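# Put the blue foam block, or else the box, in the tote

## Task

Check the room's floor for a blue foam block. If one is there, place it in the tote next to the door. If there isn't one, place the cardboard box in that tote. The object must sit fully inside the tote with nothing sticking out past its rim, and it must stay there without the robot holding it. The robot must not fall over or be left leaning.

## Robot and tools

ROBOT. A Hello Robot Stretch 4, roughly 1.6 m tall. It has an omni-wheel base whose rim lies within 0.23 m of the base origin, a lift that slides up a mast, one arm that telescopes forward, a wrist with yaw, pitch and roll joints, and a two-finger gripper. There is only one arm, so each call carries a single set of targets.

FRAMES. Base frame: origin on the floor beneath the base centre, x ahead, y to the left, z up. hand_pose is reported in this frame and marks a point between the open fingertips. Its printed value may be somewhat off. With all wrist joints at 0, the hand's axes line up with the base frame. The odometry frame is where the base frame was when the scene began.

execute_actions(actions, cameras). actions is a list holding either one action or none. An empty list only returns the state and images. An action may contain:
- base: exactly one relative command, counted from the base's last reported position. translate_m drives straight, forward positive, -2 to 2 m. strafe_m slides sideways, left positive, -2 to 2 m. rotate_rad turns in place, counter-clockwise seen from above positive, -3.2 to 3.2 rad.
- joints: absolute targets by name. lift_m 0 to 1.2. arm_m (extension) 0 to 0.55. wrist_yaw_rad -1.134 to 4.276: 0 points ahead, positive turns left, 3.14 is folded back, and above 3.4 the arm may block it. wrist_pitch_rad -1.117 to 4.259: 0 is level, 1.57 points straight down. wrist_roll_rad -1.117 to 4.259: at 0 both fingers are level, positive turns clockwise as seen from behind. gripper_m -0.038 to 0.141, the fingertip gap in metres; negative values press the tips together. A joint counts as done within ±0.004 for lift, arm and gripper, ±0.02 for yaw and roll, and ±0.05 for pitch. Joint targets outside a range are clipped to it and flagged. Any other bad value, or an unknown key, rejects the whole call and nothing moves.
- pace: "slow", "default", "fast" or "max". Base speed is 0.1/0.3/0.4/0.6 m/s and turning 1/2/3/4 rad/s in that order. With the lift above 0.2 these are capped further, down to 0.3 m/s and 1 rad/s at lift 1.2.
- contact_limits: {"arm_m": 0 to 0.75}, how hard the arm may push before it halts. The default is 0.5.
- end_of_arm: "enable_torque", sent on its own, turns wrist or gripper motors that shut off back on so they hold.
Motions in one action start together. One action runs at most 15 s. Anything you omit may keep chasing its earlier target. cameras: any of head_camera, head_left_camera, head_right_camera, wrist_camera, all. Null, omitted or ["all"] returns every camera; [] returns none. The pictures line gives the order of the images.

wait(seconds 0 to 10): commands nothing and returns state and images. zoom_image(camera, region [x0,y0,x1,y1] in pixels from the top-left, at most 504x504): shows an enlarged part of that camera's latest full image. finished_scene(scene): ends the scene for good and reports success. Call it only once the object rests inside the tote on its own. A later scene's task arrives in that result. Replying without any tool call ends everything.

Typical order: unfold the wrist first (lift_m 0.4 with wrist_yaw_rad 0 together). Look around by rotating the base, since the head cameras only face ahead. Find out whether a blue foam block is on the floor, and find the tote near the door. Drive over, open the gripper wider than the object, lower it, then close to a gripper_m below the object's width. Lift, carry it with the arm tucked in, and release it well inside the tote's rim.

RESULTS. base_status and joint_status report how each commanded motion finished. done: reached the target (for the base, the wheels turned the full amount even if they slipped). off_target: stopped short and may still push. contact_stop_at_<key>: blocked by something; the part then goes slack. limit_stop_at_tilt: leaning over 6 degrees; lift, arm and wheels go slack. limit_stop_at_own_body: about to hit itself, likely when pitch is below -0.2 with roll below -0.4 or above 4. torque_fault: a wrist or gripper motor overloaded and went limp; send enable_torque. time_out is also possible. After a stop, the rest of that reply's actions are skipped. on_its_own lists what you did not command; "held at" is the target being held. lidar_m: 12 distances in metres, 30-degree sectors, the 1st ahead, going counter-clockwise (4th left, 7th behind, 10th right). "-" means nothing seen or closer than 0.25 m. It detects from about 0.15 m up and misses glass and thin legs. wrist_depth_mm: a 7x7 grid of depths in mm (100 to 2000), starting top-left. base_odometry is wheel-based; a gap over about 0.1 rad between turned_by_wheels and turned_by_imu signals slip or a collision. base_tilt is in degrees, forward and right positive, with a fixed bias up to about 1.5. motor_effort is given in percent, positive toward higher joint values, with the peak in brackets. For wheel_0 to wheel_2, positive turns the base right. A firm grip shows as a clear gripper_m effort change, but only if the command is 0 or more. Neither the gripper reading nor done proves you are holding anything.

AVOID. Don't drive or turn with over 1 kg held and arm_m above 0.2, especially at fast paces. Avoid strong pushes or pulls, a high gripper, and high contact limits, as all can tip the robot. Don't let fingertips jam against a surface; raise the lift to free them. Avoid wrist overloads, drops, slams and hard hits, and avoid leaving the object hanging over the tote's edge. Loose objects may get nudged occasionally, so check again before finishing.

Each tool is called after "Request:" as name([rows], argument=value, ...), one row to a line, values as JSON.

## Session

Request:
execute_actions(actions=[])

Scene clock: 0.00 s.
base_odometry: x=+0.000 y=+0.000 heading=+0.000 (m, m, rad; odometry frame)
turned_by_wheels: +0.000 (rad since the last result)
turned_by_imu: +0.000 (rad since the last result)
base_tilt: forward=+0.0 right=-0.4 (deg)
lidar_m: 0.99 1.52 1.64 1.05 0.83 0.82 0.92 1.11 1.80 1.14 0.90 0.89
base_status: not commanded
joint_positions: lift_m=+0.167 arm_m=-0.001 wrist_yaw_rad=+3.083 wrist_pitch_rad=-0.008 wrist_roll_rad=+0.008 gripper_m=+0.057
joint_status: not commanded
motor_effort: lift_m=+18 arm_m=-1 wrist_yaw_rad=+1 wrist_pitch_rad=-7 wrist_roll_rad=+1 gripper_m=-3 wheel_0=+0 wheel_1=-1 wheel_2=+1 (%)
hand_pose: x=-0.1130 y=+0.1040 z=+0.3473 quat_wxyz=(+0.029, +0.004, +0.004, +1.000) (m; base frame)
wrist_depth_mm: 145 147 1281 1078 931 798 715 / - 145 1255 1060 904 798 715 / - 135 229 1078 904 809 715 / 109 143 244 1060 917 798 707 / 141 1430 1255 1060 917 798 715 / 1499 1499 1229 1060 854 788 707 / 1008 1025 878 946 831 759 707
pictures: head_camera, head_left_camera, head_right_camera, wrist_camera
Images, in order (width x height): head_camera 420x560, head_left_camera 420x672, head_right_camera 420x672, wrist_camera 616x392.

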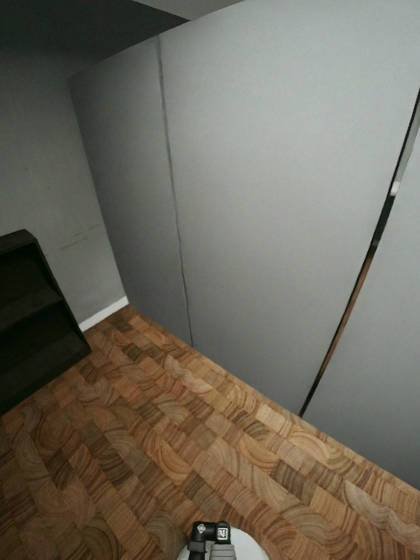

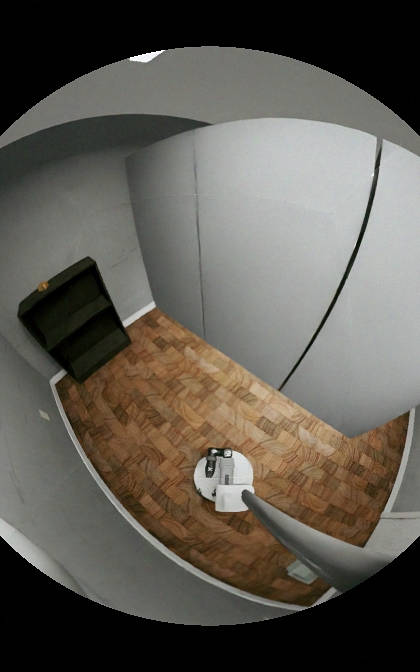

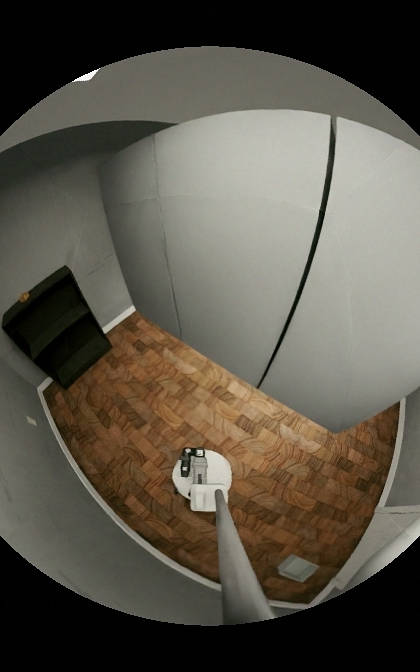

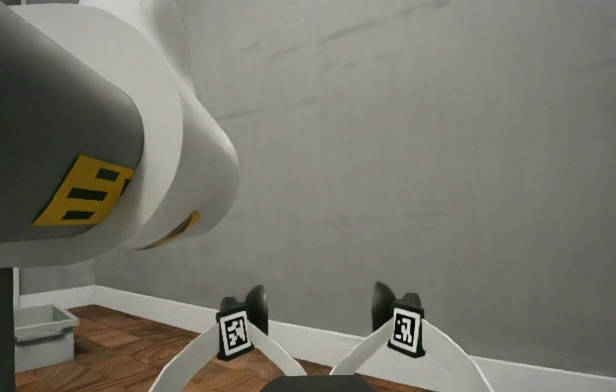

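Request:
execute_actions([
  {"base":{"rotate_rad":-1.95},"pace":"fast"},
], cameras=["head_camera","head_left_camera"])

Scene clock: 2.10 s.
base_odometry: x=+0.000 y=+0.000 heading=-1.949 (m, m, rad; odometry frame)
turned_by_wheels: -1.949 (rad since the last result)
turned_by_imu: -1.919 (rad since the last result)
base_tilt: forward=+0.2 right=-0.5 (deg)
lidar_m: 1.79 1.03 0.88 0.90 1.06 1.64 1.59 0.95 0.83 0.83 0.98 1.12
base_status: done
joint_positions: lift_m=+0.167 arm_m=-0.001 wrist_yaw_rad=+3.083 wrist_pitch_rad=-0.008 wrist_roll_rad=+0.008 gripper_m=+0.057
joint_status: not commanded
motor_effort: lift_m=+18(18) arm_m=-1(0) wrist_yaw_rad=+1(0) wrist_pitch_rad=-7(7) wrist_roll_rad=+1(1) gripper_m=-3(4) wheel_0=+2(9) wheel_1=+3(11) wheel_2=+2(12) (%)
hand_pose: x=-0.1130 y=+0.1040 z=+0.3473 quat_wxyz=(+0.029, +0.004, +0.004, +1.000) (m; base frame)
wrist_depth_mm: 145 147 - - - 1808 1708 / - 145 - - 1921 1863 1756 / - 135 228 - 1921 1863 1756 / 109 143 244 - 1863 1863 1808 / 141 1160 1921 1921 1863 1863 1756 / 1008 1308 1499 1661 1308 1537 1464 / 946 1042 878 931 854 960 976
pictures: head_camera, head_left_camera
Images, in order (width x height): head_camera 420x560, head_left_camera 420x672.

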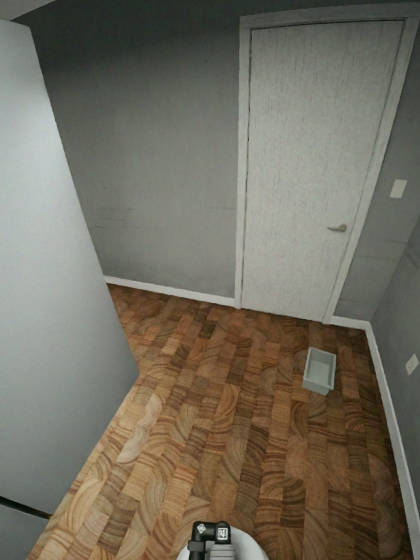

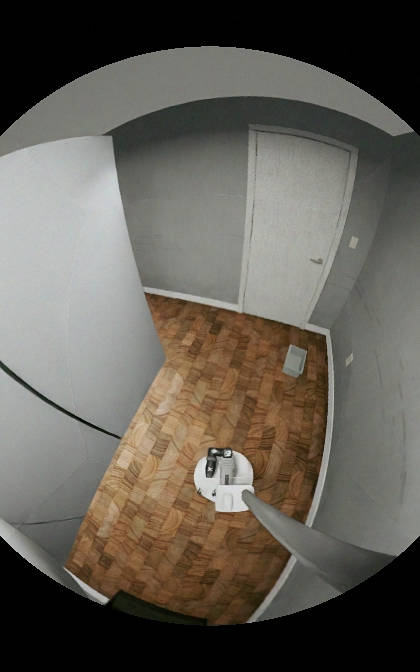

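Request:
execute_actions([
  {"base":{"translate_m":1.4},"pace":"max"},
], cameras=[])

Request:
execute_actions([
  {"base":{"rotate_rad":1.27},"pace":"fast"},
], cameras=["head_camera","head_left_camera"])

Scene clock: 13.27 s.
base_odometry: x=-0.517 y=-1.301 heading=-1.949 (m, m, rad; odometry frame)
turned_by_wheels: +0.000 (rad since the last result)
turned_by_imu: -0.004 (rad since the last result)
base_tilt: forward=+0.0 right=-0.5 (deg)
lidar_m: 0.47 0.57 1.03 0.92 0.69 1.04 2.42 1.40 0.71 0.70 0.52 0.45
base_status: done
joint_positions: lift_m=+0.167 arm_m=-0.001 wrist_yaw_rad=+3.083 wrist_pitch_rad=-0.008 wrist_roll_rad=+0.008 gripper_m=+0.057
joint_status: not commanded
motor_effort: lift_m=+18(18) arm_m=-1(0) wrist_yaw_rad=+0(1) wrist_pitch_rad=-6(7) wrist_roll_rad=+1(0) gripper_m=-3(5) wheel_0=-2(11) wheel_1=+0(9) wheel_2=+1(16) (%)
hand_pose: x=-0.1130 y=+0.1040 z=+0.3473 quat_wxyz=(+0.029, +0.004, +0.004, +1.000) (m; base frame)
wrist_depth_mm: 146 147 - - - 1576 854 / - 145 - - - 1708 866 / - 135 229 - - 1756 891 / 109 143 244 - - 1863 878 / 141 1618 - - - 1808 904 / 1397 1708 1499 1618 1308 1397 917 / 1078 1042 878 946 854 946 891
pictures: none
No camera images: the call's "cameras" was empty. Leave "cameras" out to get every camera's image.

Scene clock: 14.87 s.
base_odometry: x=-0.517 y=-1.301 heading=-0.680 (m, m, rad; odometry frame)
turned_by_wheels: +1.270 (rad since the last result)
turned_by_imu: +1.249 (rad since the last result)
base_tilt: forward=-0.1 right=-0.4 (deg)
lidar_m: 1.79 0.69 0.70 1.86 1.77 0.71 1.23 0.66 0.48 0.43 0.49 0.69
base_status: done
joint_positions: lift_m=+0.167 arm_m=-0.001 wrist_yaw_rad=+3.083 wrist_pitch_rad=-0.008 wrist_roll_rad=+0.008 gripper_m=+0.057
joint_status: not commanded
motor_effort: lift_m=+18(18) arm_m=+0(1) wrist_yaw_rad=+2(1) wrist_pitch_rad=-7(8) wrist_roll_rad=+1(1) gripper_m=-4(5) wheel_0=-1(9) wheel_1=-1(11) wheel_2=-2(10) (%)
hand_pose: x=-0.1130 y=+0.1040 z=+0.3473 quat_wxyz=(+0.029, +0.004, +0.004, +1.000) (m; base frame)
wrist_depth_mm: 145 147 1366 1366 1397 1397 1397 / - 145 1366 1366 1397 1397 1397 / - 135 229 1366 1366 1366 1430 / 109 143 244 1308 1336 1366 1366 / 141 1060 1308 1336 1336 1366 1397 / 831 1281 1308 1336 1281 1336 1336 / 820 1042 788 768 854 946 960
pictures: head_camera, head_left_camera
Images, in order (width x height): head_camera 420x560, head_left_camera 420x672.

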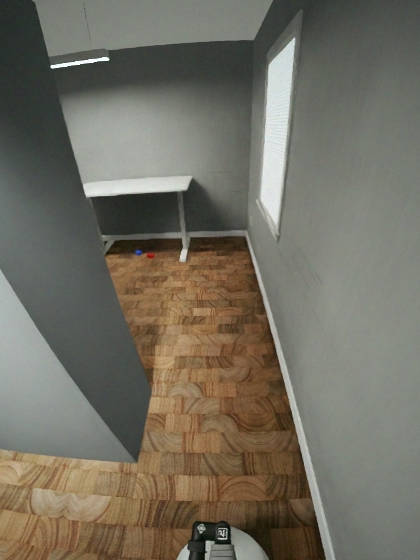

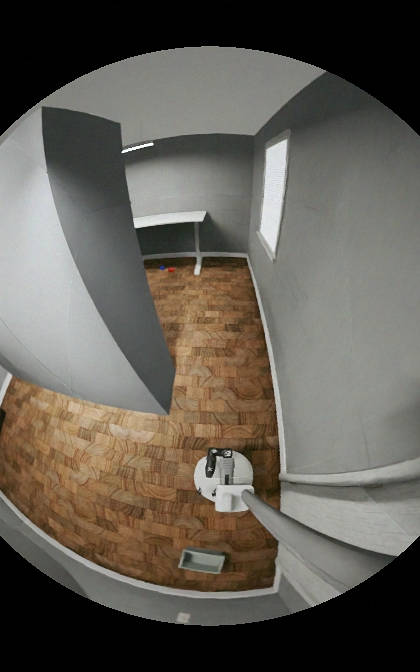

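Request:
execute_actions([
  {"base":{"translate_m":1.9},"joints":{"lift_m":0.4,"wrist_yaw_rad":0,"gripper_m":0.12},"pace":"max"},
], cameras=[])

Request:
execute_actions([
  {"base":{"strafe_m":0.85},"joints":{"wrist_pitch_rad":0.8,"lift_m":0.3},"pace":"max"},
])

Scene clock: 19.73 s.
base_odometry: x=+0.961 y=-2.495 heading=-0.680 (m, m, rad; odometry frame)
turned_by_wheels: +0.000 (rad since the last result)
turned_by_imu: -0.004 (rad since the last result)
base_tilt: forward=-0.2 right=-0.3 (deg)
lidar_m: 1.36 0.89 1.19 2.51 1.37 1.08 1.91 0.68 0.44 0.42 0.44 0.62
base_status: done
joint_positions: lift_m=+0.400 arm_m=-0.001 wrist_yaw_rad=+0.000 wrist_pitch_rad=-0.008 wrist_roll_rad=+0.008 gripper_m=+0.120
joint_status: all done
motor_effort: lift_m=+19(21) arm_m=+0(1) wrist_yaw_rad=-2(6) wrist_pitch_rad=-7(8) wrist_roll_rad=+1(0) gripper_m=-1(7) wheel_0=-2(11) wheel_1=+0(10) wheel_2=+1(18) (%)
hand_pose: x=+0.4584 y=-0.0873 z=+0.5805 quat_wxyz=(+1.000, +0.004, -0.004, +0.000) (m; base frame)
wrist_depth_mm: 1430 1397 1430 1397 1366 788 549 / 778 1397 1397 1397 1397 788 549 / 1160 1205 1397 1397 1366 809 559 / 1366 1397 1366 1397 1336 820 564 / 1366 1366 1366 1366 1366 820 559 / 1366 1366 1308 1397 1336 676 564 / 1366 1366 1336 158 1281 683 564
pictures: none
No camera images: the call's "cameras" was empty. Leave "cameras" out to get every camera's image.

Scene clock: 22.63 s.
base_odometry: x=+1.495 y=-1.834 heading=-0.680 (m, m, rad; odometry frame)
turned_by_wheels: +0.000 (rad since the last result)
turned_by_imu: +0.003 (rad since the last result)
base_tilt: forward=+0.2 right=-0.5 (deg)
lidar_m: 0.81 0.85 1.18 1.65 1.35 0.99 0.95 0.98 1.38 1.25 1.34 0.85
base_status: done
joint_positions: lift_m=+0.300 arm_m=-0.001 wrist_yaw_rad=+0.000 wrist_pitch_rad=+0.802 wrist_roll_rad=+0.008 gripper_m=+0.120
joint_status: all done
motor_effort: lift_m=+17(16) arm_m=+0(1) wrist_yaw_rad=+0(0) wrist_pitch_rad=-5(7) wrist_roll_rad=+1(0) gripper_m=-1(1) wheel_0=+3(13) wheel_1=-1(14) wheel_2=-1(0) (%)
hand_pose: x=+0.3706 y=-0.0874 z=+0.2710 quat_wxyz=(+0.921, +0.004, +0.390, -0.002) (m; base frame)
wrist_depth_mm: 1229 1281 1255 1229 1138 1205 1138 / 1042 1025 1008 991 917 946 931 / 842 831 809 798 778 741 759 / 715 707 683 683 668 661 647 / 615 603 597 597 580 574 559 / 539 530 517 521 517 484 500 / 484 473 452 158 445 442 452
pictures: head_camera, head_left_camera, head_right_camera, wrist_camera
Images, in order (width x height): head_camera 420x560, head_left_camera 420x672, head_right_camera 420x672, wrist_camera 616x392.

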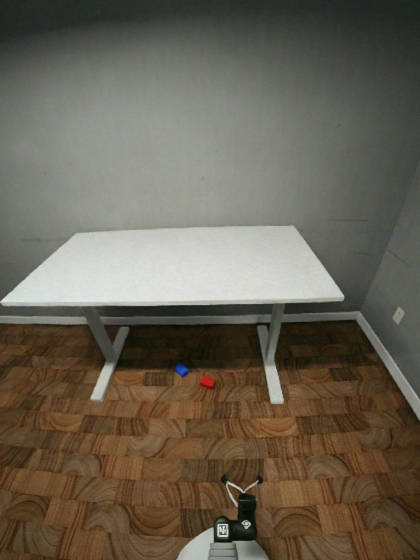

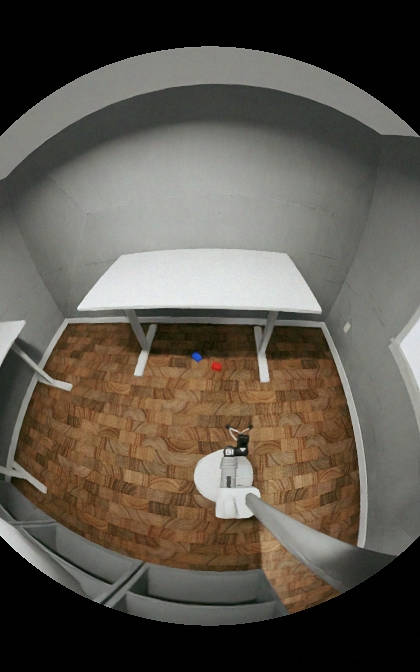

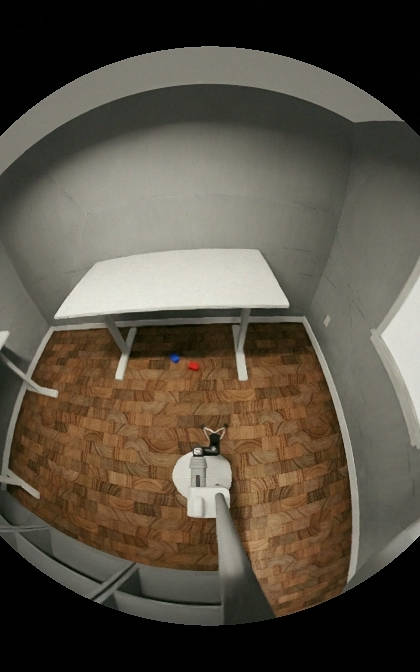

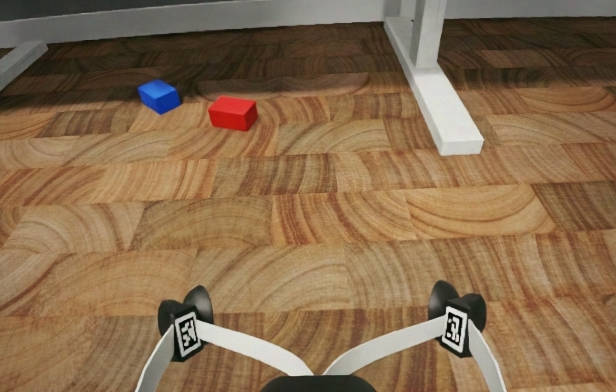

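Request:
execute_actions([
  {"base":{"strafe_m":0.33},"joints":{"wrist_pitch_rad":1.57,"arm_m":0.4},"pace":"fast"},
], cameras=[])

Request:
execute_actions([
  {"base":{"translate_m":0.4},"pace":"fast"},
], cameras=["wrist_camera","head_camera"])

Scene clock: 25.03 s.
base_odometry: x=+1.702 y=-1.577 heading=-0.680 (m, m, rad; odometry frame)
turned_by_wheels: +0.000 (rad since the last result)
turned_by_imu: +0.000 (rad since the last result)
base_tilt: forward=+0.2 right=-0.4 (deg)
lidar_m: 0.81 0.86 1.39 1.32 1.37 0.98 0.95 0.98 1.72 1.60 1.17 0.85
base_status: done
joint_positions: lift_m=+0.300 arm_m=+0.399 wrist_yaw_rad=+0.000 wrist_pitch_rad=+1.570 wrist_roll_rad=+0.008 gripper_m=+0.120
joint_status: all done
motor_effort: lift_m=+17(17) arm_m=+6(6) wrist_yaw_rad=+0(1) wrist_pitch_rad=+1(2) wrist_roll_rad=+0(0) gripper_m=-2(2) wheel_0=+2(9) wheel_1=+0(14) wheel_2=+0(2) (%)
hand_pose: x=+0.5701 y=-0.0874 z=+0.1898 quat_wxyz=(+0.707, +0.003, +0.707, -0.003) (m; base frame)
wrist_depth_mm: 433 427 424 418 415 415 407 / 430 427 421 418 415 410 407 / 424 421 421 418 415 407 402 / 421 424 418 410 410 407 402 / 424 418 413 410 407 404 402 / 418 415 413 413 404 397 397 / 415 413 410 151 402 399 397
pictures: none
No camera images: the call's "cameras" was empty. Leave "cameras" out to get every camera's image.

Scene clock: 27.30 s.
base_odometry: x=+2.014 y=-1.829 heading=-0.679 (m, m, rad; odometry frame)
turned_by_wheels: +0.000 (rad since the last result)
turned_by_imu: -0.001 (rad since the last result)
base_tilt: forward=+0.0 right=-0.4 (deg)
lidar_m: 0.41 0.44 0.59 1.32 1.38 1.41 1.35 1.42 1.69 1.60 0.59 0.43
base_status: done
joint_positions: lift_m=+0.300 arm_m=+0.399 wrist_yaw_rad=+0.000 wrist_pitch_rad=+1.570 wrist_roll_rad=+0.008 gripper_m=+0.120
joint_status: not commanded
motor_effort: lift_m=+17(17) arm_m=+6(6) wrist_yaw_rad=+0(1) wrist_pitch_rad=+0(0) wrist_roll_rad=-1(0) gripper_m=-2(1) wheel_0=-1(7) wheel_1=+1(11) wheel_2=+2(13) (%)
hand_pose: x=+0.5701 y=-0.0874 z=+0.1898 quat_wxyz=(+0.707, +0.003, +0.707, -0.003) (m; base frame)
wrist_depth_mm: 433 424 424 418 418 415 410 / 427 424 421 418 413 410 407 / 427 421 415 375 413 407 407 / 424 421 415 413 407 362 404 / 427 418 415 413 407 362 402 / 418 418 410 407 404 397 397 / 415 415 413 151 404 397 397
pictures: head_camera, wrist_camera
Images, in order (width x height): head_camera 420x560, wrist_camera 616x392.

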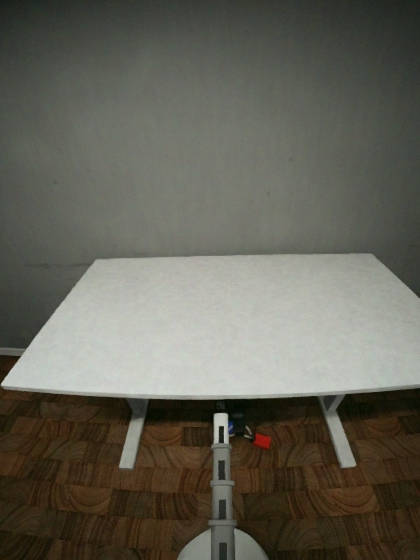

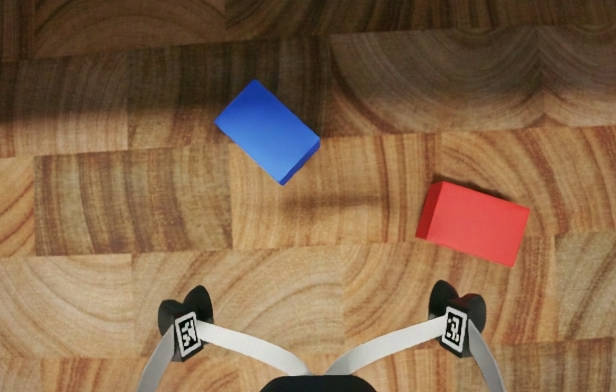

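Request:
execute_actions([
  {"base":{"strafe_m":0.049},"joints":{"wrist_roll_rad":-0.8,"arm_m":0.531,"lift_m":0.22}},
], cameras=["wrist_camera"])

Scene clock: 28.97 s.
base_odometry: x=+2.044 y=-1.791 heading=-0.679 (m, m, rad; odometry frame)
turned_by_wheels: +0.000 (rad since the last result)
turned_by_imu: +0.000 (rad since the last result)
base_tilt: forward=+0.1 right=-0.5 (deg)
lidar_m: 0.41 0.45 0.60 1.28 1.33 1.40 1.35 1.40 1.74 1.64 0.60 0.41
base_status: done
joint_positions: lift_m=+0.220 arm_m=+0.530 wrist_yaw_rad=+0.000 wrist_pitch_rad=+1.570 wrist_roll_rad=-0.799 gripper_m=+0.120
joint_status: all done
motor_effort: lift_m=+15(15) arm_m=+6(2) wrist_yaw_rad=+1(1) wrist_pitch_rad=+1(0) wrist_roll_rad=+0(6) gripper_m=-1(1) wheel_0=+1(11) wheel_1=+1(9) wheel_2=+0(2) (%)
hand_pose: x=+0.7010 y=-0.0874 z=+0.1100 quat_wxyz=(+0.652, -0.275, +0.651, +0.275) (m; base frame)
wrist_depth_mm: 351 347 343 340 336 334 329 / 351 345 343 340 336 330 329 / 347 343 340 336 332 330 325 / 345 343 338 334 330 327 325 / 343 340 336 287 327 325 322 / 342 336 332 287 325 322 322 / 338 336 330 151 322 319 319
pictures: wrist_camera
Images, in order (width x height): wrist_camera 616x392.

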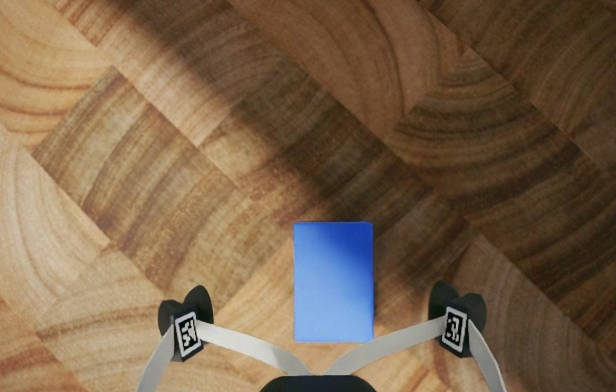

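Request:
execute_actions([
  {"base":{"strafe_m":-0.008},"joints":{"lift_m":0.14,"arm_m":0.538}},
], cameras=["wrist_camera"])

Request:
execute_actions([
  {"joints":{"gripper_m":0.015}},
], cameras=["wrist_camera"])

Request:
execute_actions([
  {"joints":{"lift_m":0.3}},
], cameras=["wrist_camera"])

Scene clock: 30.60 s.
base_odometry: x=+2.039 y=-1.797 heading=-0.679 (m, m, rad; odometry frame)
turned_by_wheels: +0.000 (rad since the last result)
turned_by_imu: +0.000 (rad since the last result)
base_tilt: forward=+0.1 right=-0.5 (deg)
lidar_m: 0.42 0.42 0.59 1.29 1.36 1.40 1.36 1.43 1.74 1.65 0.59 0.43
base_status: done
joint_positions: lift_m=+0.140 arm_m=+0.537 wrist_yaw_rad=+0.000 wrist_pitch_rad=+1.570 wrist_roll_rad=-0.799 gripper_m=+0.120
joint_status: all done
motor_effort: lift_m=+15(16) arm_m=+6(7) wrist_yaw_rad=+0(0) wrist_pitch_rad=+0(1) wrist_roll_rad=+0(0) gripper_m=-1(2) wheel_0=+1(10) wheel_1=-1(10) wheel_2=+0(0) (%)
hand_pose: x=+0.7081 y=-0.0874 z=+0.0300 quat_wxyz=(+0.652, -0.275, +0.651, +0.275) (m; base frame)
wrist_depth_mm: 268 265 264 259 256 254 252 / 266 265 262 257 253 252 250 / 266 262 258 255 254 251 248 / 263 262 256 254 253 250 247 / 262 258 256 209 250 248 245 / 259 257 252 206 249 245 245 / 257 256 251 151 246 243 242
pictures: wrist_camera
Images, in order (width x height): wrist_camera 616x392.

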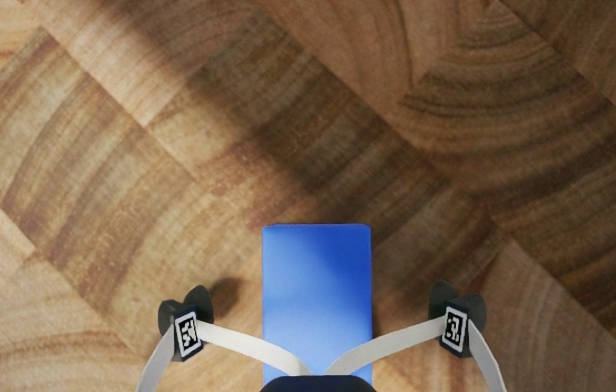

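Scene clock: 32.50 s.
base_odometry: x=+2.039 y=-1.797 heading=-0.679 (m, m, rad; odometry frame)
turned_by_wheels: +0.000 (rad since the last result)
turned_by_imu: -0.001 (rad since the last result)
base_tilt: forward=+0.1 right=-0.4 (deg)
lidar_m: 0.40 0.43 0.61 1.30 1.35 1.40 1.35 1.42 1.71 1.64 0.61 0.43
base_status: not commanded
joint_positions: lift_m=+0.140 arm_m=+0.537 wrist_yaw_rad=+0.000 wrist_pitch_rad=+1.570 wrist_roll_rad=-0.799 gripper_m=+0.015
joint_status: all done
motor_effort: lift_m=+15(15) arm_m=+6(6) wrist_yaw_rad=+1(0) wrist_pitch_rad=+0(1) wrist_roll_rad=+0(0) gripper_m=-21(23) wheel_0=+0(1) wheel_1=-1(1) wheel_2=+0(0) (%)
hand_pose: x=+0.7081 y=-0.0874 z=+0.0300 quat_wxyz=(+0.652, -0.275, +0.651, +0.275) (m; base frame)
wrist_depth_mm: 270 265 263 259 256 255 252 / 266 264 260 257 255 252 250 / 264 262 259 256 254 250 248 / 264 259 256 255 252 249 246 / 263 259 256 195 249 248 245 / 259 258 253 194 193 246 243 / 259 257 250 193 191 169 242
pictures: wrist_camera
Images, in order (width x height): wrist_camera 616x392.

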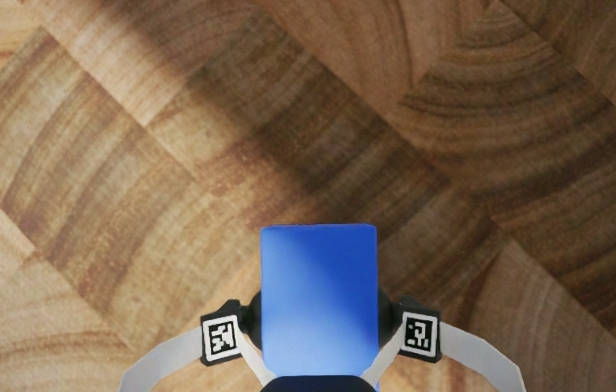

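Scene clock: 34.23 s.
base_odometry: x=+2.039 y=-1.797 heading=-0.679 (m, m, rad; odometry frame)
turned_by_wheels: +0.000 (rad since the last result)
turned_by_imu: +0.000 (rad since the last result)
base_tilt: forward=-0.1 right=-0.3 (deg)
lidar_m: 0.41 0.44 0.61 1.29 1.37 1.40 1.34 1.43 1.72 1.64 0.61 0.43
base_status: not commanded
joint_positions: lift_m=+0.300 arm_m=+0.537 wrist_yaw_rad=+0.000 wrist_pitch_rad=+1.570 wrist_roll_rad=-0.799 gripper_m=+0.015
joint_status: all done
motor_effort: lift_m=+21(20) arm_m=+6(6) wrist_yaw_rad=+1(0) wrist_pitch_rad=+0(0) wrist_roll_rad=-1(0) gripper_m=-22(22) wheel_0=+1(1) wheel_1=-1(1) wheel_2=+0(0) (%)
hand_pose: x=+0.7081 y=-0.0874 z=+0.1895 quat_wxyz=(+0.652, -0.275, +0.651, +0.275) (m; base frame)
wrist_depth_mm: 436 430 424 424 415 410 407 / 433 430 421 418 415 407 404 / 430 427 421 413 410 410 402 / 430 424 415 415 410 404 399 / 424 421 415 196 404 402 397 / 424 415 413 194 193 399 397 / 418 415 407 193 192 169 397
pictures: wrist_camera
Images, in order (width x height): wrist_camera 616x392.

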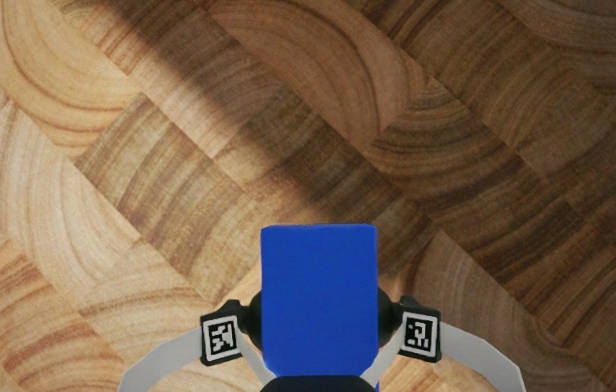

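Request:
execute_actions([
  {"base":{"translate_m":-0.5},"joints":{"arm_m":0.12,"wrist_roll_rad":0},"pace":"fast"},
], cameras=[])

Request:
execute_actions([
  {"base":{"rotate_rad":3.19},"joints":{"lift_m":0.36},"pace":"fast"},
], cameras=[])

Request:
execute_actions([
  {"base":{"strafe_m":1.22},"pace":"max"},
], cameras=["head_camera"])

Scene clock: 37.07 s.
base_odometry: x=+1.650 y=-1.483 heading=-0.680 (m, m, rad; odometry frame)
turned_by_wheels: +0.000 (rad since the last result)
turned_by_imu: +0.000 (rad since the last result)
base_tilt: forward=+0.1 right=-0.3 (deg)
lidar_m: 0.89 0.95 1.34 1.29 1.22 0.88 0.84 0.90 1.76 1.66 1.73 0.96
base_status: done
joint_positions: lift_m=+0.300 arm_m=+0.121 wrist_yaw_rad=+0.000 wrist_pitch_rad=+1.570 wrist_roll_rad=+0.000 gripper_m=+0.015
joint_status: all done
motor_effort: lift_m=+20(20) arm_m=-6(5) wrist_yaw_rad=+0(1) wrist_pitch_rad=-2(1) wrist_roll_rad=+1(8) gripper_m=-22(21) wheel_0=-2(8) wheel_1=-2(9) wheel_2=+1(14) (%)
hand_pose: x=+0.2921 y=-0.0874 z=+0.1895 quat_wxyz=(+0.707, +0.000, +0.707, +0.000) (m; base frame)
wrist_depth_mm: 433 430 424 424 418 413 413 / 430 427 421 421 418 413 410 / 427 421 418 415 413 410 407 / 424 421 415 415 410 407 404 / 424 418 415 195 404 404 402 / 418 418 413 193 193 402 399 / 418 413 296 193 192 168 399
pictures: none
No camera images: the call's "cameras" was empty. Leave "cameras" out to get every camera's image.

Scene clock: 39.40 s.
base_odometry: x=+1.650 y=-1.483 heading=+2.510 (m, m, rad; odometry frame)
turned_by_wheels: +3.190 (rad since the last result)
turned_by_imu: +3.139 (rad since the last result)
base_tilt: forward=+0.1 right=-0.5 (deg)
lidar_m: 0.85 0.90 1.73 1.64 1.27 0.95 0.90 0.99 1.34 1.30 1.18 0.88
base_status: done
joint_positions: lift_m=+0.360 arm_m=+0.121 wrist_yaw_rad=+0.000 wrist_pitch_rad=+1.570 wrist_roll_rad=+0.000 gripper_m=+0.015
joint_status: all done
motor_effort: lift_m=+19(22) arm_m=-6(6) wrist_yaw_rad=+0(1) wrist_pitch_rad=+1(3) wrist_roll_rad=+2(1) gripper_m=-22(22) wheel_0=+1(9) wheel_1=-1(9) wheel_2=-1(10) (%)
hand_pose: x=+0.2923 y=-0.0874 z=+0.2496 quat_wxyz=(+0.708, +0.000, +0.707, +0.000) (m; base frame)
wrist_depth_mm: 500 488 484 480 477 473 466 / 488 492 484 480 480 473 466 / 488 484 480 477 473 469 459 / 488 484 477 473 469 462 462 / 484 480 477 195 466 462 459 / 477 477 473 194 193 459 459 / 477 473 304 192 193 168 452
pictures: none
No camera images: the call's "cameras" was empty. Leave "cameras" out to get every camera's image.

Scene clock: 42.93 s.
base_odometry: x=+0.931 y=-2.468 heading=+2.510 (m, m, rad; odometry frame)
turned_by_wheels: +0.000 (rad since the last result)
turned_by_imu: +0.003 (rad since the last result)
base_tilt: forward=+0.0 right=-0.4 (deg)
lidar_m: 1.58 0.64 0.43 0.41 0.45 0.64 1.18 0.94 1.30 2.50 1.23 1.04
base_status: done
joint_positions: lift_m=+0.360 arm_m=+0.121 wrist_yaw_rad=+0.000 wrist_pitch_rad=+1.570 wrist_roll_rad=+0.000 gripper_m=+0.015
joint_status: not commanded
motor_effort: lift_m=+19(19) arm_m=-6(6) wrist_yaw_rad=-2(2) wrist_pitch_rad=+0(1) wrist_roll_rad=+2(1) gripper_m=-22(23) wheel_0=+2(13) wheel_1=-2(15) wheel_2=+0(2) (%)
hand_pose: x=+0.2922 y=-0.0874 z=+0.2496 quat_wxyz=(+0.707, +0.000, +0.707, +0.000) (m; base frame)
wrist_depth_mm: 496 492 488 484 473 473 469 / 492 488 480 477 477 469 466 / 488 484 480 477 473 469 466 / 488 484 473 477 469 466 462 / 484 477 477 195 466 462 459 / 480 477 473 193 193 459 455 / 480 473 303 192 192 168 455
pictures: head_camera
Images, in order (width x height): head_camera 420x560.

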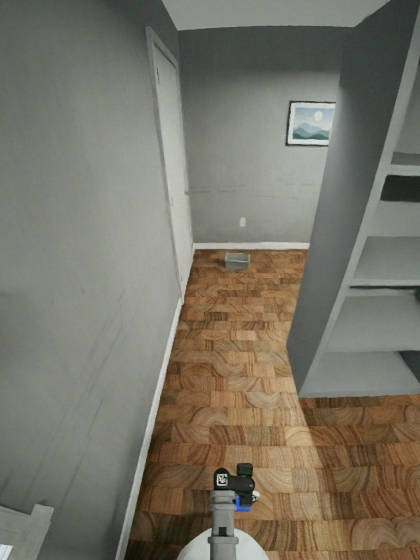

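Request:
execute_actions([
  {"base":{"translate_m":2.0},"joints":{"arm_m":0.3,"lift_m":0.42},"pace":"max"},
], cameras=["head_camera","wrist_camera"])

Scene clock: 48.17 s.
base_odometry: x=-0.684 y=-1.288 heading=+2.511 (m, m, rad; odometry frame)
turned_by_wheels: +0.000 (rad since the last result)
turned_by_imu: -0.004 (rad since the last result)
base_tilt: forward=+0.0 right=-0.5 (deg)
lidar_m: 1.09 0.50 0.38 0.36 0.38 0.57 1.77 0.86 0.92 2.91 1.48 0.60
base_status: done
joint_positions: lift_m=+0.420 arm_m=+0.299 wrist_yaw_rad=+0.000 wrist_pitch_rad=+1.570 wrist_roll_rad=+0.000 gripper_m=+0.015
joint_status: all done
motor_effort: lift_m=+19(22) arm_m=+6(9) wrist_yaw_rad=+1(1) wrist_pitch_rad=+0(2) wrist_roll_rad=+3(3) gripper_m=-22(22) wheel_0=-1(6) wheel_1=+3(9) wheel_2=+3(16) (%)
hand_pose: x=+0.4701 y=-0.0874 z=+0.3096 quat_wxyz=(+0.707, +0.000, +0.707, +0.000) (m; base frame)
wrist_depth_mm: 554 554 544 539 455 433 525 / 549 544 539 539 530 525 442 / 549 549 539 535 525 525 449 / 544 539 539 530 525 521 442 / 539 535 535 195 530 517 512 / 544 535 530 194 194 517 517 / 539 530 525 193 192 169 508
pictures: head_camera, wrist_camera
Images, in order (width x height): head_camera 420x560, wrist_camera 616x392.

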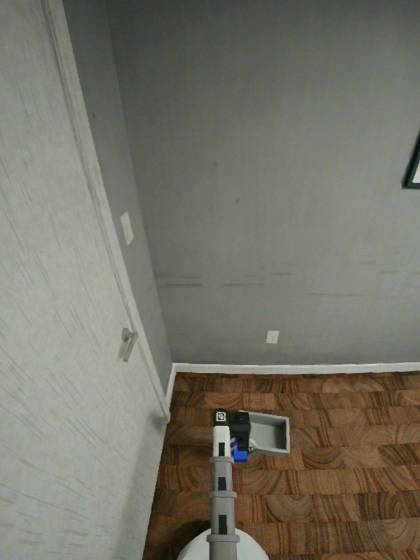

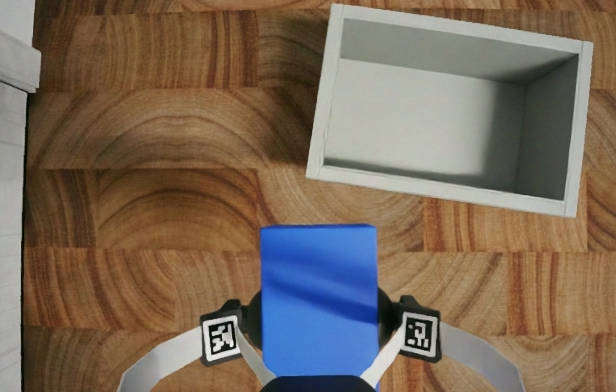

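Request:
execute_actions([
  {"base":{"strafe_m":-0.155},"joints":{"arm_m":0.459,"wrist_roll_rad":0.15,"lift_m":0.32}},
], cameras=["wrist_camera"])

Scene clock: 50.03 s.
base_odometry: x=-0.593 y=-1.162 heading=+2.511 (m, m, rad; odometry frame)
turned_by_wheels: +0.000 (rad since the last result)
turned_by_imu: -0.001 (rad since the last result)
base_tilt: forward=+0.2 right=-0.4 (deg)
lidar_m: 0.55 0.72 0.54 0.51 0.57 0.80 2.49 0.76 0.95 2.91 1.47 0.54
base_status: done
joint_positions: lift_m=+0.320 arm_m=+0.458 wrist_yaw_rad=+0.000 wrist_pitch_rad=+1.570 wrist_roll_rad=+0.150 gripper_m=+0.015
joint_status: all done
motor_effort: lift_m=+15(17) arm_m=+6(5) wrist_yaw_rad=+0(1) wrist_pitch_rad=+1(0) wrist_roll_rad=+2(4) gripper_m=-22(22) wheel_0=+1(9) wheel_1=-1(10) wheel_2=+0(2) (%)
hand_pose: x=+0.6291 y=-0.0874 z=+0.2099 quat_wxyz=(+0.705, +0.053, +0.705, -0.053) (m; base frame)
wrist_depth_mm: 452 449 442 439 436 433 430 / 452 449 445 439 436 430 427 / 449 442 439 433 433 427 427 / 442 442 433 430 424 353 424 / 439 439 430 195 421 353 418 / 439 436 375 194 193 349 418 / 439 433 309 192 191 169 418
pictures: wrist_camera
Images, in order (width x height): wrist_camera 616x392.

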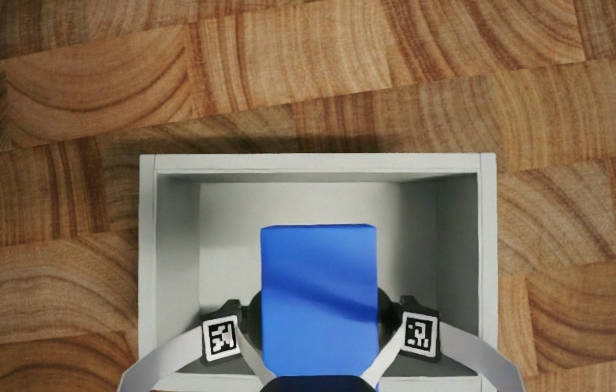

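Request:
execute_actions([
  {"joints":{"lift_m":0.143}},
], cameras=[])

Request:
execute_actions([
  {"joints":{"gripper_m":0.11}},
], cameras=["wrist_camera"])

Request:
execute_actions([
  {"joints":{"lift_m":0.33},"pace":"fast"},
], cameras=["wrist_camera"])

Scene clock: 52.13 s.
base_odometry: x=-0.593 y=-1.162 heading=+2.511 (m, m, rad; odometry frame)
turned_by_wheels: +0.000 (rad since the last result)
turned_by_imu: -0.001 (rad since the last result)
base_tilt: forward=+0.1 right=-0.4 (deg)
lidar_m: 0.75 0.72 0.54 0.50 0.57 0.82 2.50 0.76 0.96 2.92 1.49 0.54
base_status: not commanded
joint_positions: lift_m=+0.143 arm_m=+0.458 wrist_yaw_rad=+0.000 wrist_pitch_rad=+1.570 wrist_roll_rad=+0.150 gripper_m=+0.015
joint_status: all done
motor_effort: lift_m=+15(14) arm_m=+6(6) wrist_yaw_rad=+0(2) wrist_pitch_rad=-1(0) wrist_roll_rad=+3(3) gripper_m=-22(23) wheel_0=+0(0) wheel_1=-1(1) wheel_2=+0(0) (%)
hand_pose: x=+0.6291 y=-0.0874 z=+0.0330 quat_wxyz=(+0.705, +0.053, +0.705, -0.053) (m; base frame)
wrist_depth_mm: 268 265 265 262 258 256 255 / 266 264 141 140 138 137 254 / 165 168 170 170 169 168 167 / 190 258 257 254 252 250 213 / 189 257 255 195 250 249 212 / 189 254 255 193 193 247 211 / 187 239 250 192 191 168 209
pictures: none
No camera images: the call's "cameras" was empty. Leave "cameras" out to get every camera's image.

Scene clock: 53.90 s.
base_odometry: x=-0.593 y=-1.162 heading=+2.511 (m, m, rad; odometry frame)
turned_by_wheels: +0.000 (rad since the last result)
turned_by_imu: -0.001 (rad since the last result)
base_tilt: forward=+0.3 right=-0.3 (deg)
lidar_m: 0.74 0.70 0.53 0.51 0.57 0.80 2.49 0.76 0.94 2.92 1.51 0.54
base_status: not commanded
joint_positions: lift_m=+0.143 arm_m=+0.458 wrist_yaw_rad=+0.000 wrist_pitch_rad=+1.570 wrist_roll_rad=+0.150 gripper_m=+0.110
joint_status: all done
motor_effort: lift_m=+15(15) arm_m=+6(6) wrist_yaw_rad=+0(0) wrist_pitch_rad=+0(0) wrist_roll_rad=+2(2) gripper_m=-3(20) wheel_0=+1(1) wheel_1=-1(1) wheel_2=+0(0) (%)
hand_pose: x=+0.6291 y=-0.0874 z=+0.0330 quat_wxyz=(+0.705, +0.053, +0.705, -0.053) (m; base frame)
wrist_depth_mm: 268 266 264 262 259 257 255 / 266 265 141 139 138 138 253 / 165 167 169 170 169 167 166 / 190 258 256 255 253 250 212 / 189 255 255 208 250 249 212 / 189 255 252 207 213 247 211 / 187 251 252 157 246 245 210
pictures: wrist_camera
Images, in order (width x height): wrist_camera 616x392.

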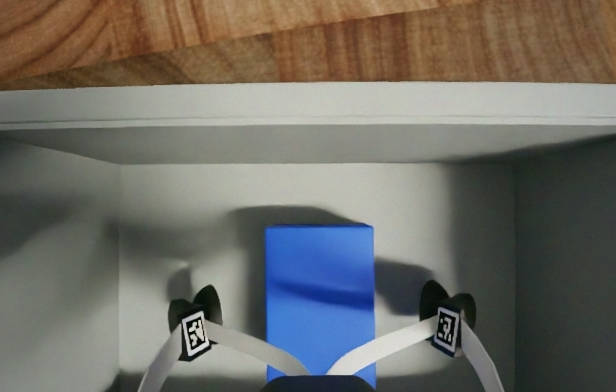

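Scene clock: 55.40 s.
base_odometry: x=-0.593 y=-1.162 heading=+2.511 (m, m, rad; odometry frame)
turned_by_wheels: +0.000 (rad since the last result)
turned_by_imu: +0.000 (rad since the last result)
base_tilt: forward=+0.1 right=-0.3 (deg)
lidar_m: 0.55 0.71 0.53 0.50 0.56 0.81 2.52 0.77 0.96 2.91 1.48 0.55
base_status: not commanded
joint_positions: lift_m=+0.330 arm_m=+0.458 wrist_yaw_rad=+0.000 wrist_pitch_rad=+1.570 wrist_roll_rad=+0.150 gripper_m=+0.110
joint_status: all done
motor_effort: lift_m=+20(22) arm_m=+6(6) wrist_yaw_rad=+0(1) wrist_pitch_rad=+0(1) wrist_roll_rad=+3(3) gripper_m=-3(3) wheel_0=+1(1) wheel_1=-1(1) wheel_2=+0(0) (%)
hand_pose: x=+0.6291 y=-0.0874 z=+0.2195 quat_wxyz=(+0.705, +0.053, +0.705, -0.053) (m; base frame)
wrist_depth_mm: 462 455 452 452 445 442 442 / 455 452 452 445 449 442 436 / 459 455 449 442 442 439 433 / 452 452 439 439 436 389 430 / 452 445 436 392 436 389 430 / 449 445 415 433 433 324 430 / 449 442 320 157 315 314 424
pictures: wrist_camera
Images, in order (width x height): wrist_camera 616x392.

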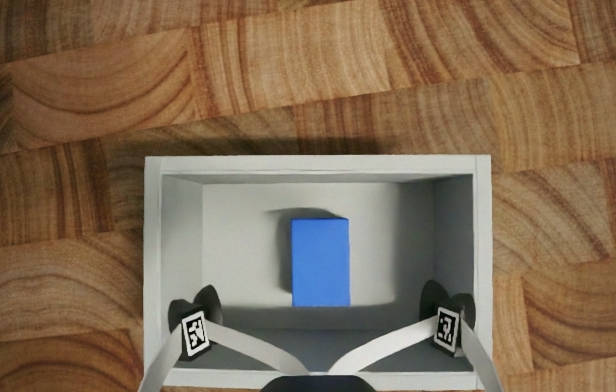

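Request:
finished_scene(scene=2)

The scene is finished: the task was done.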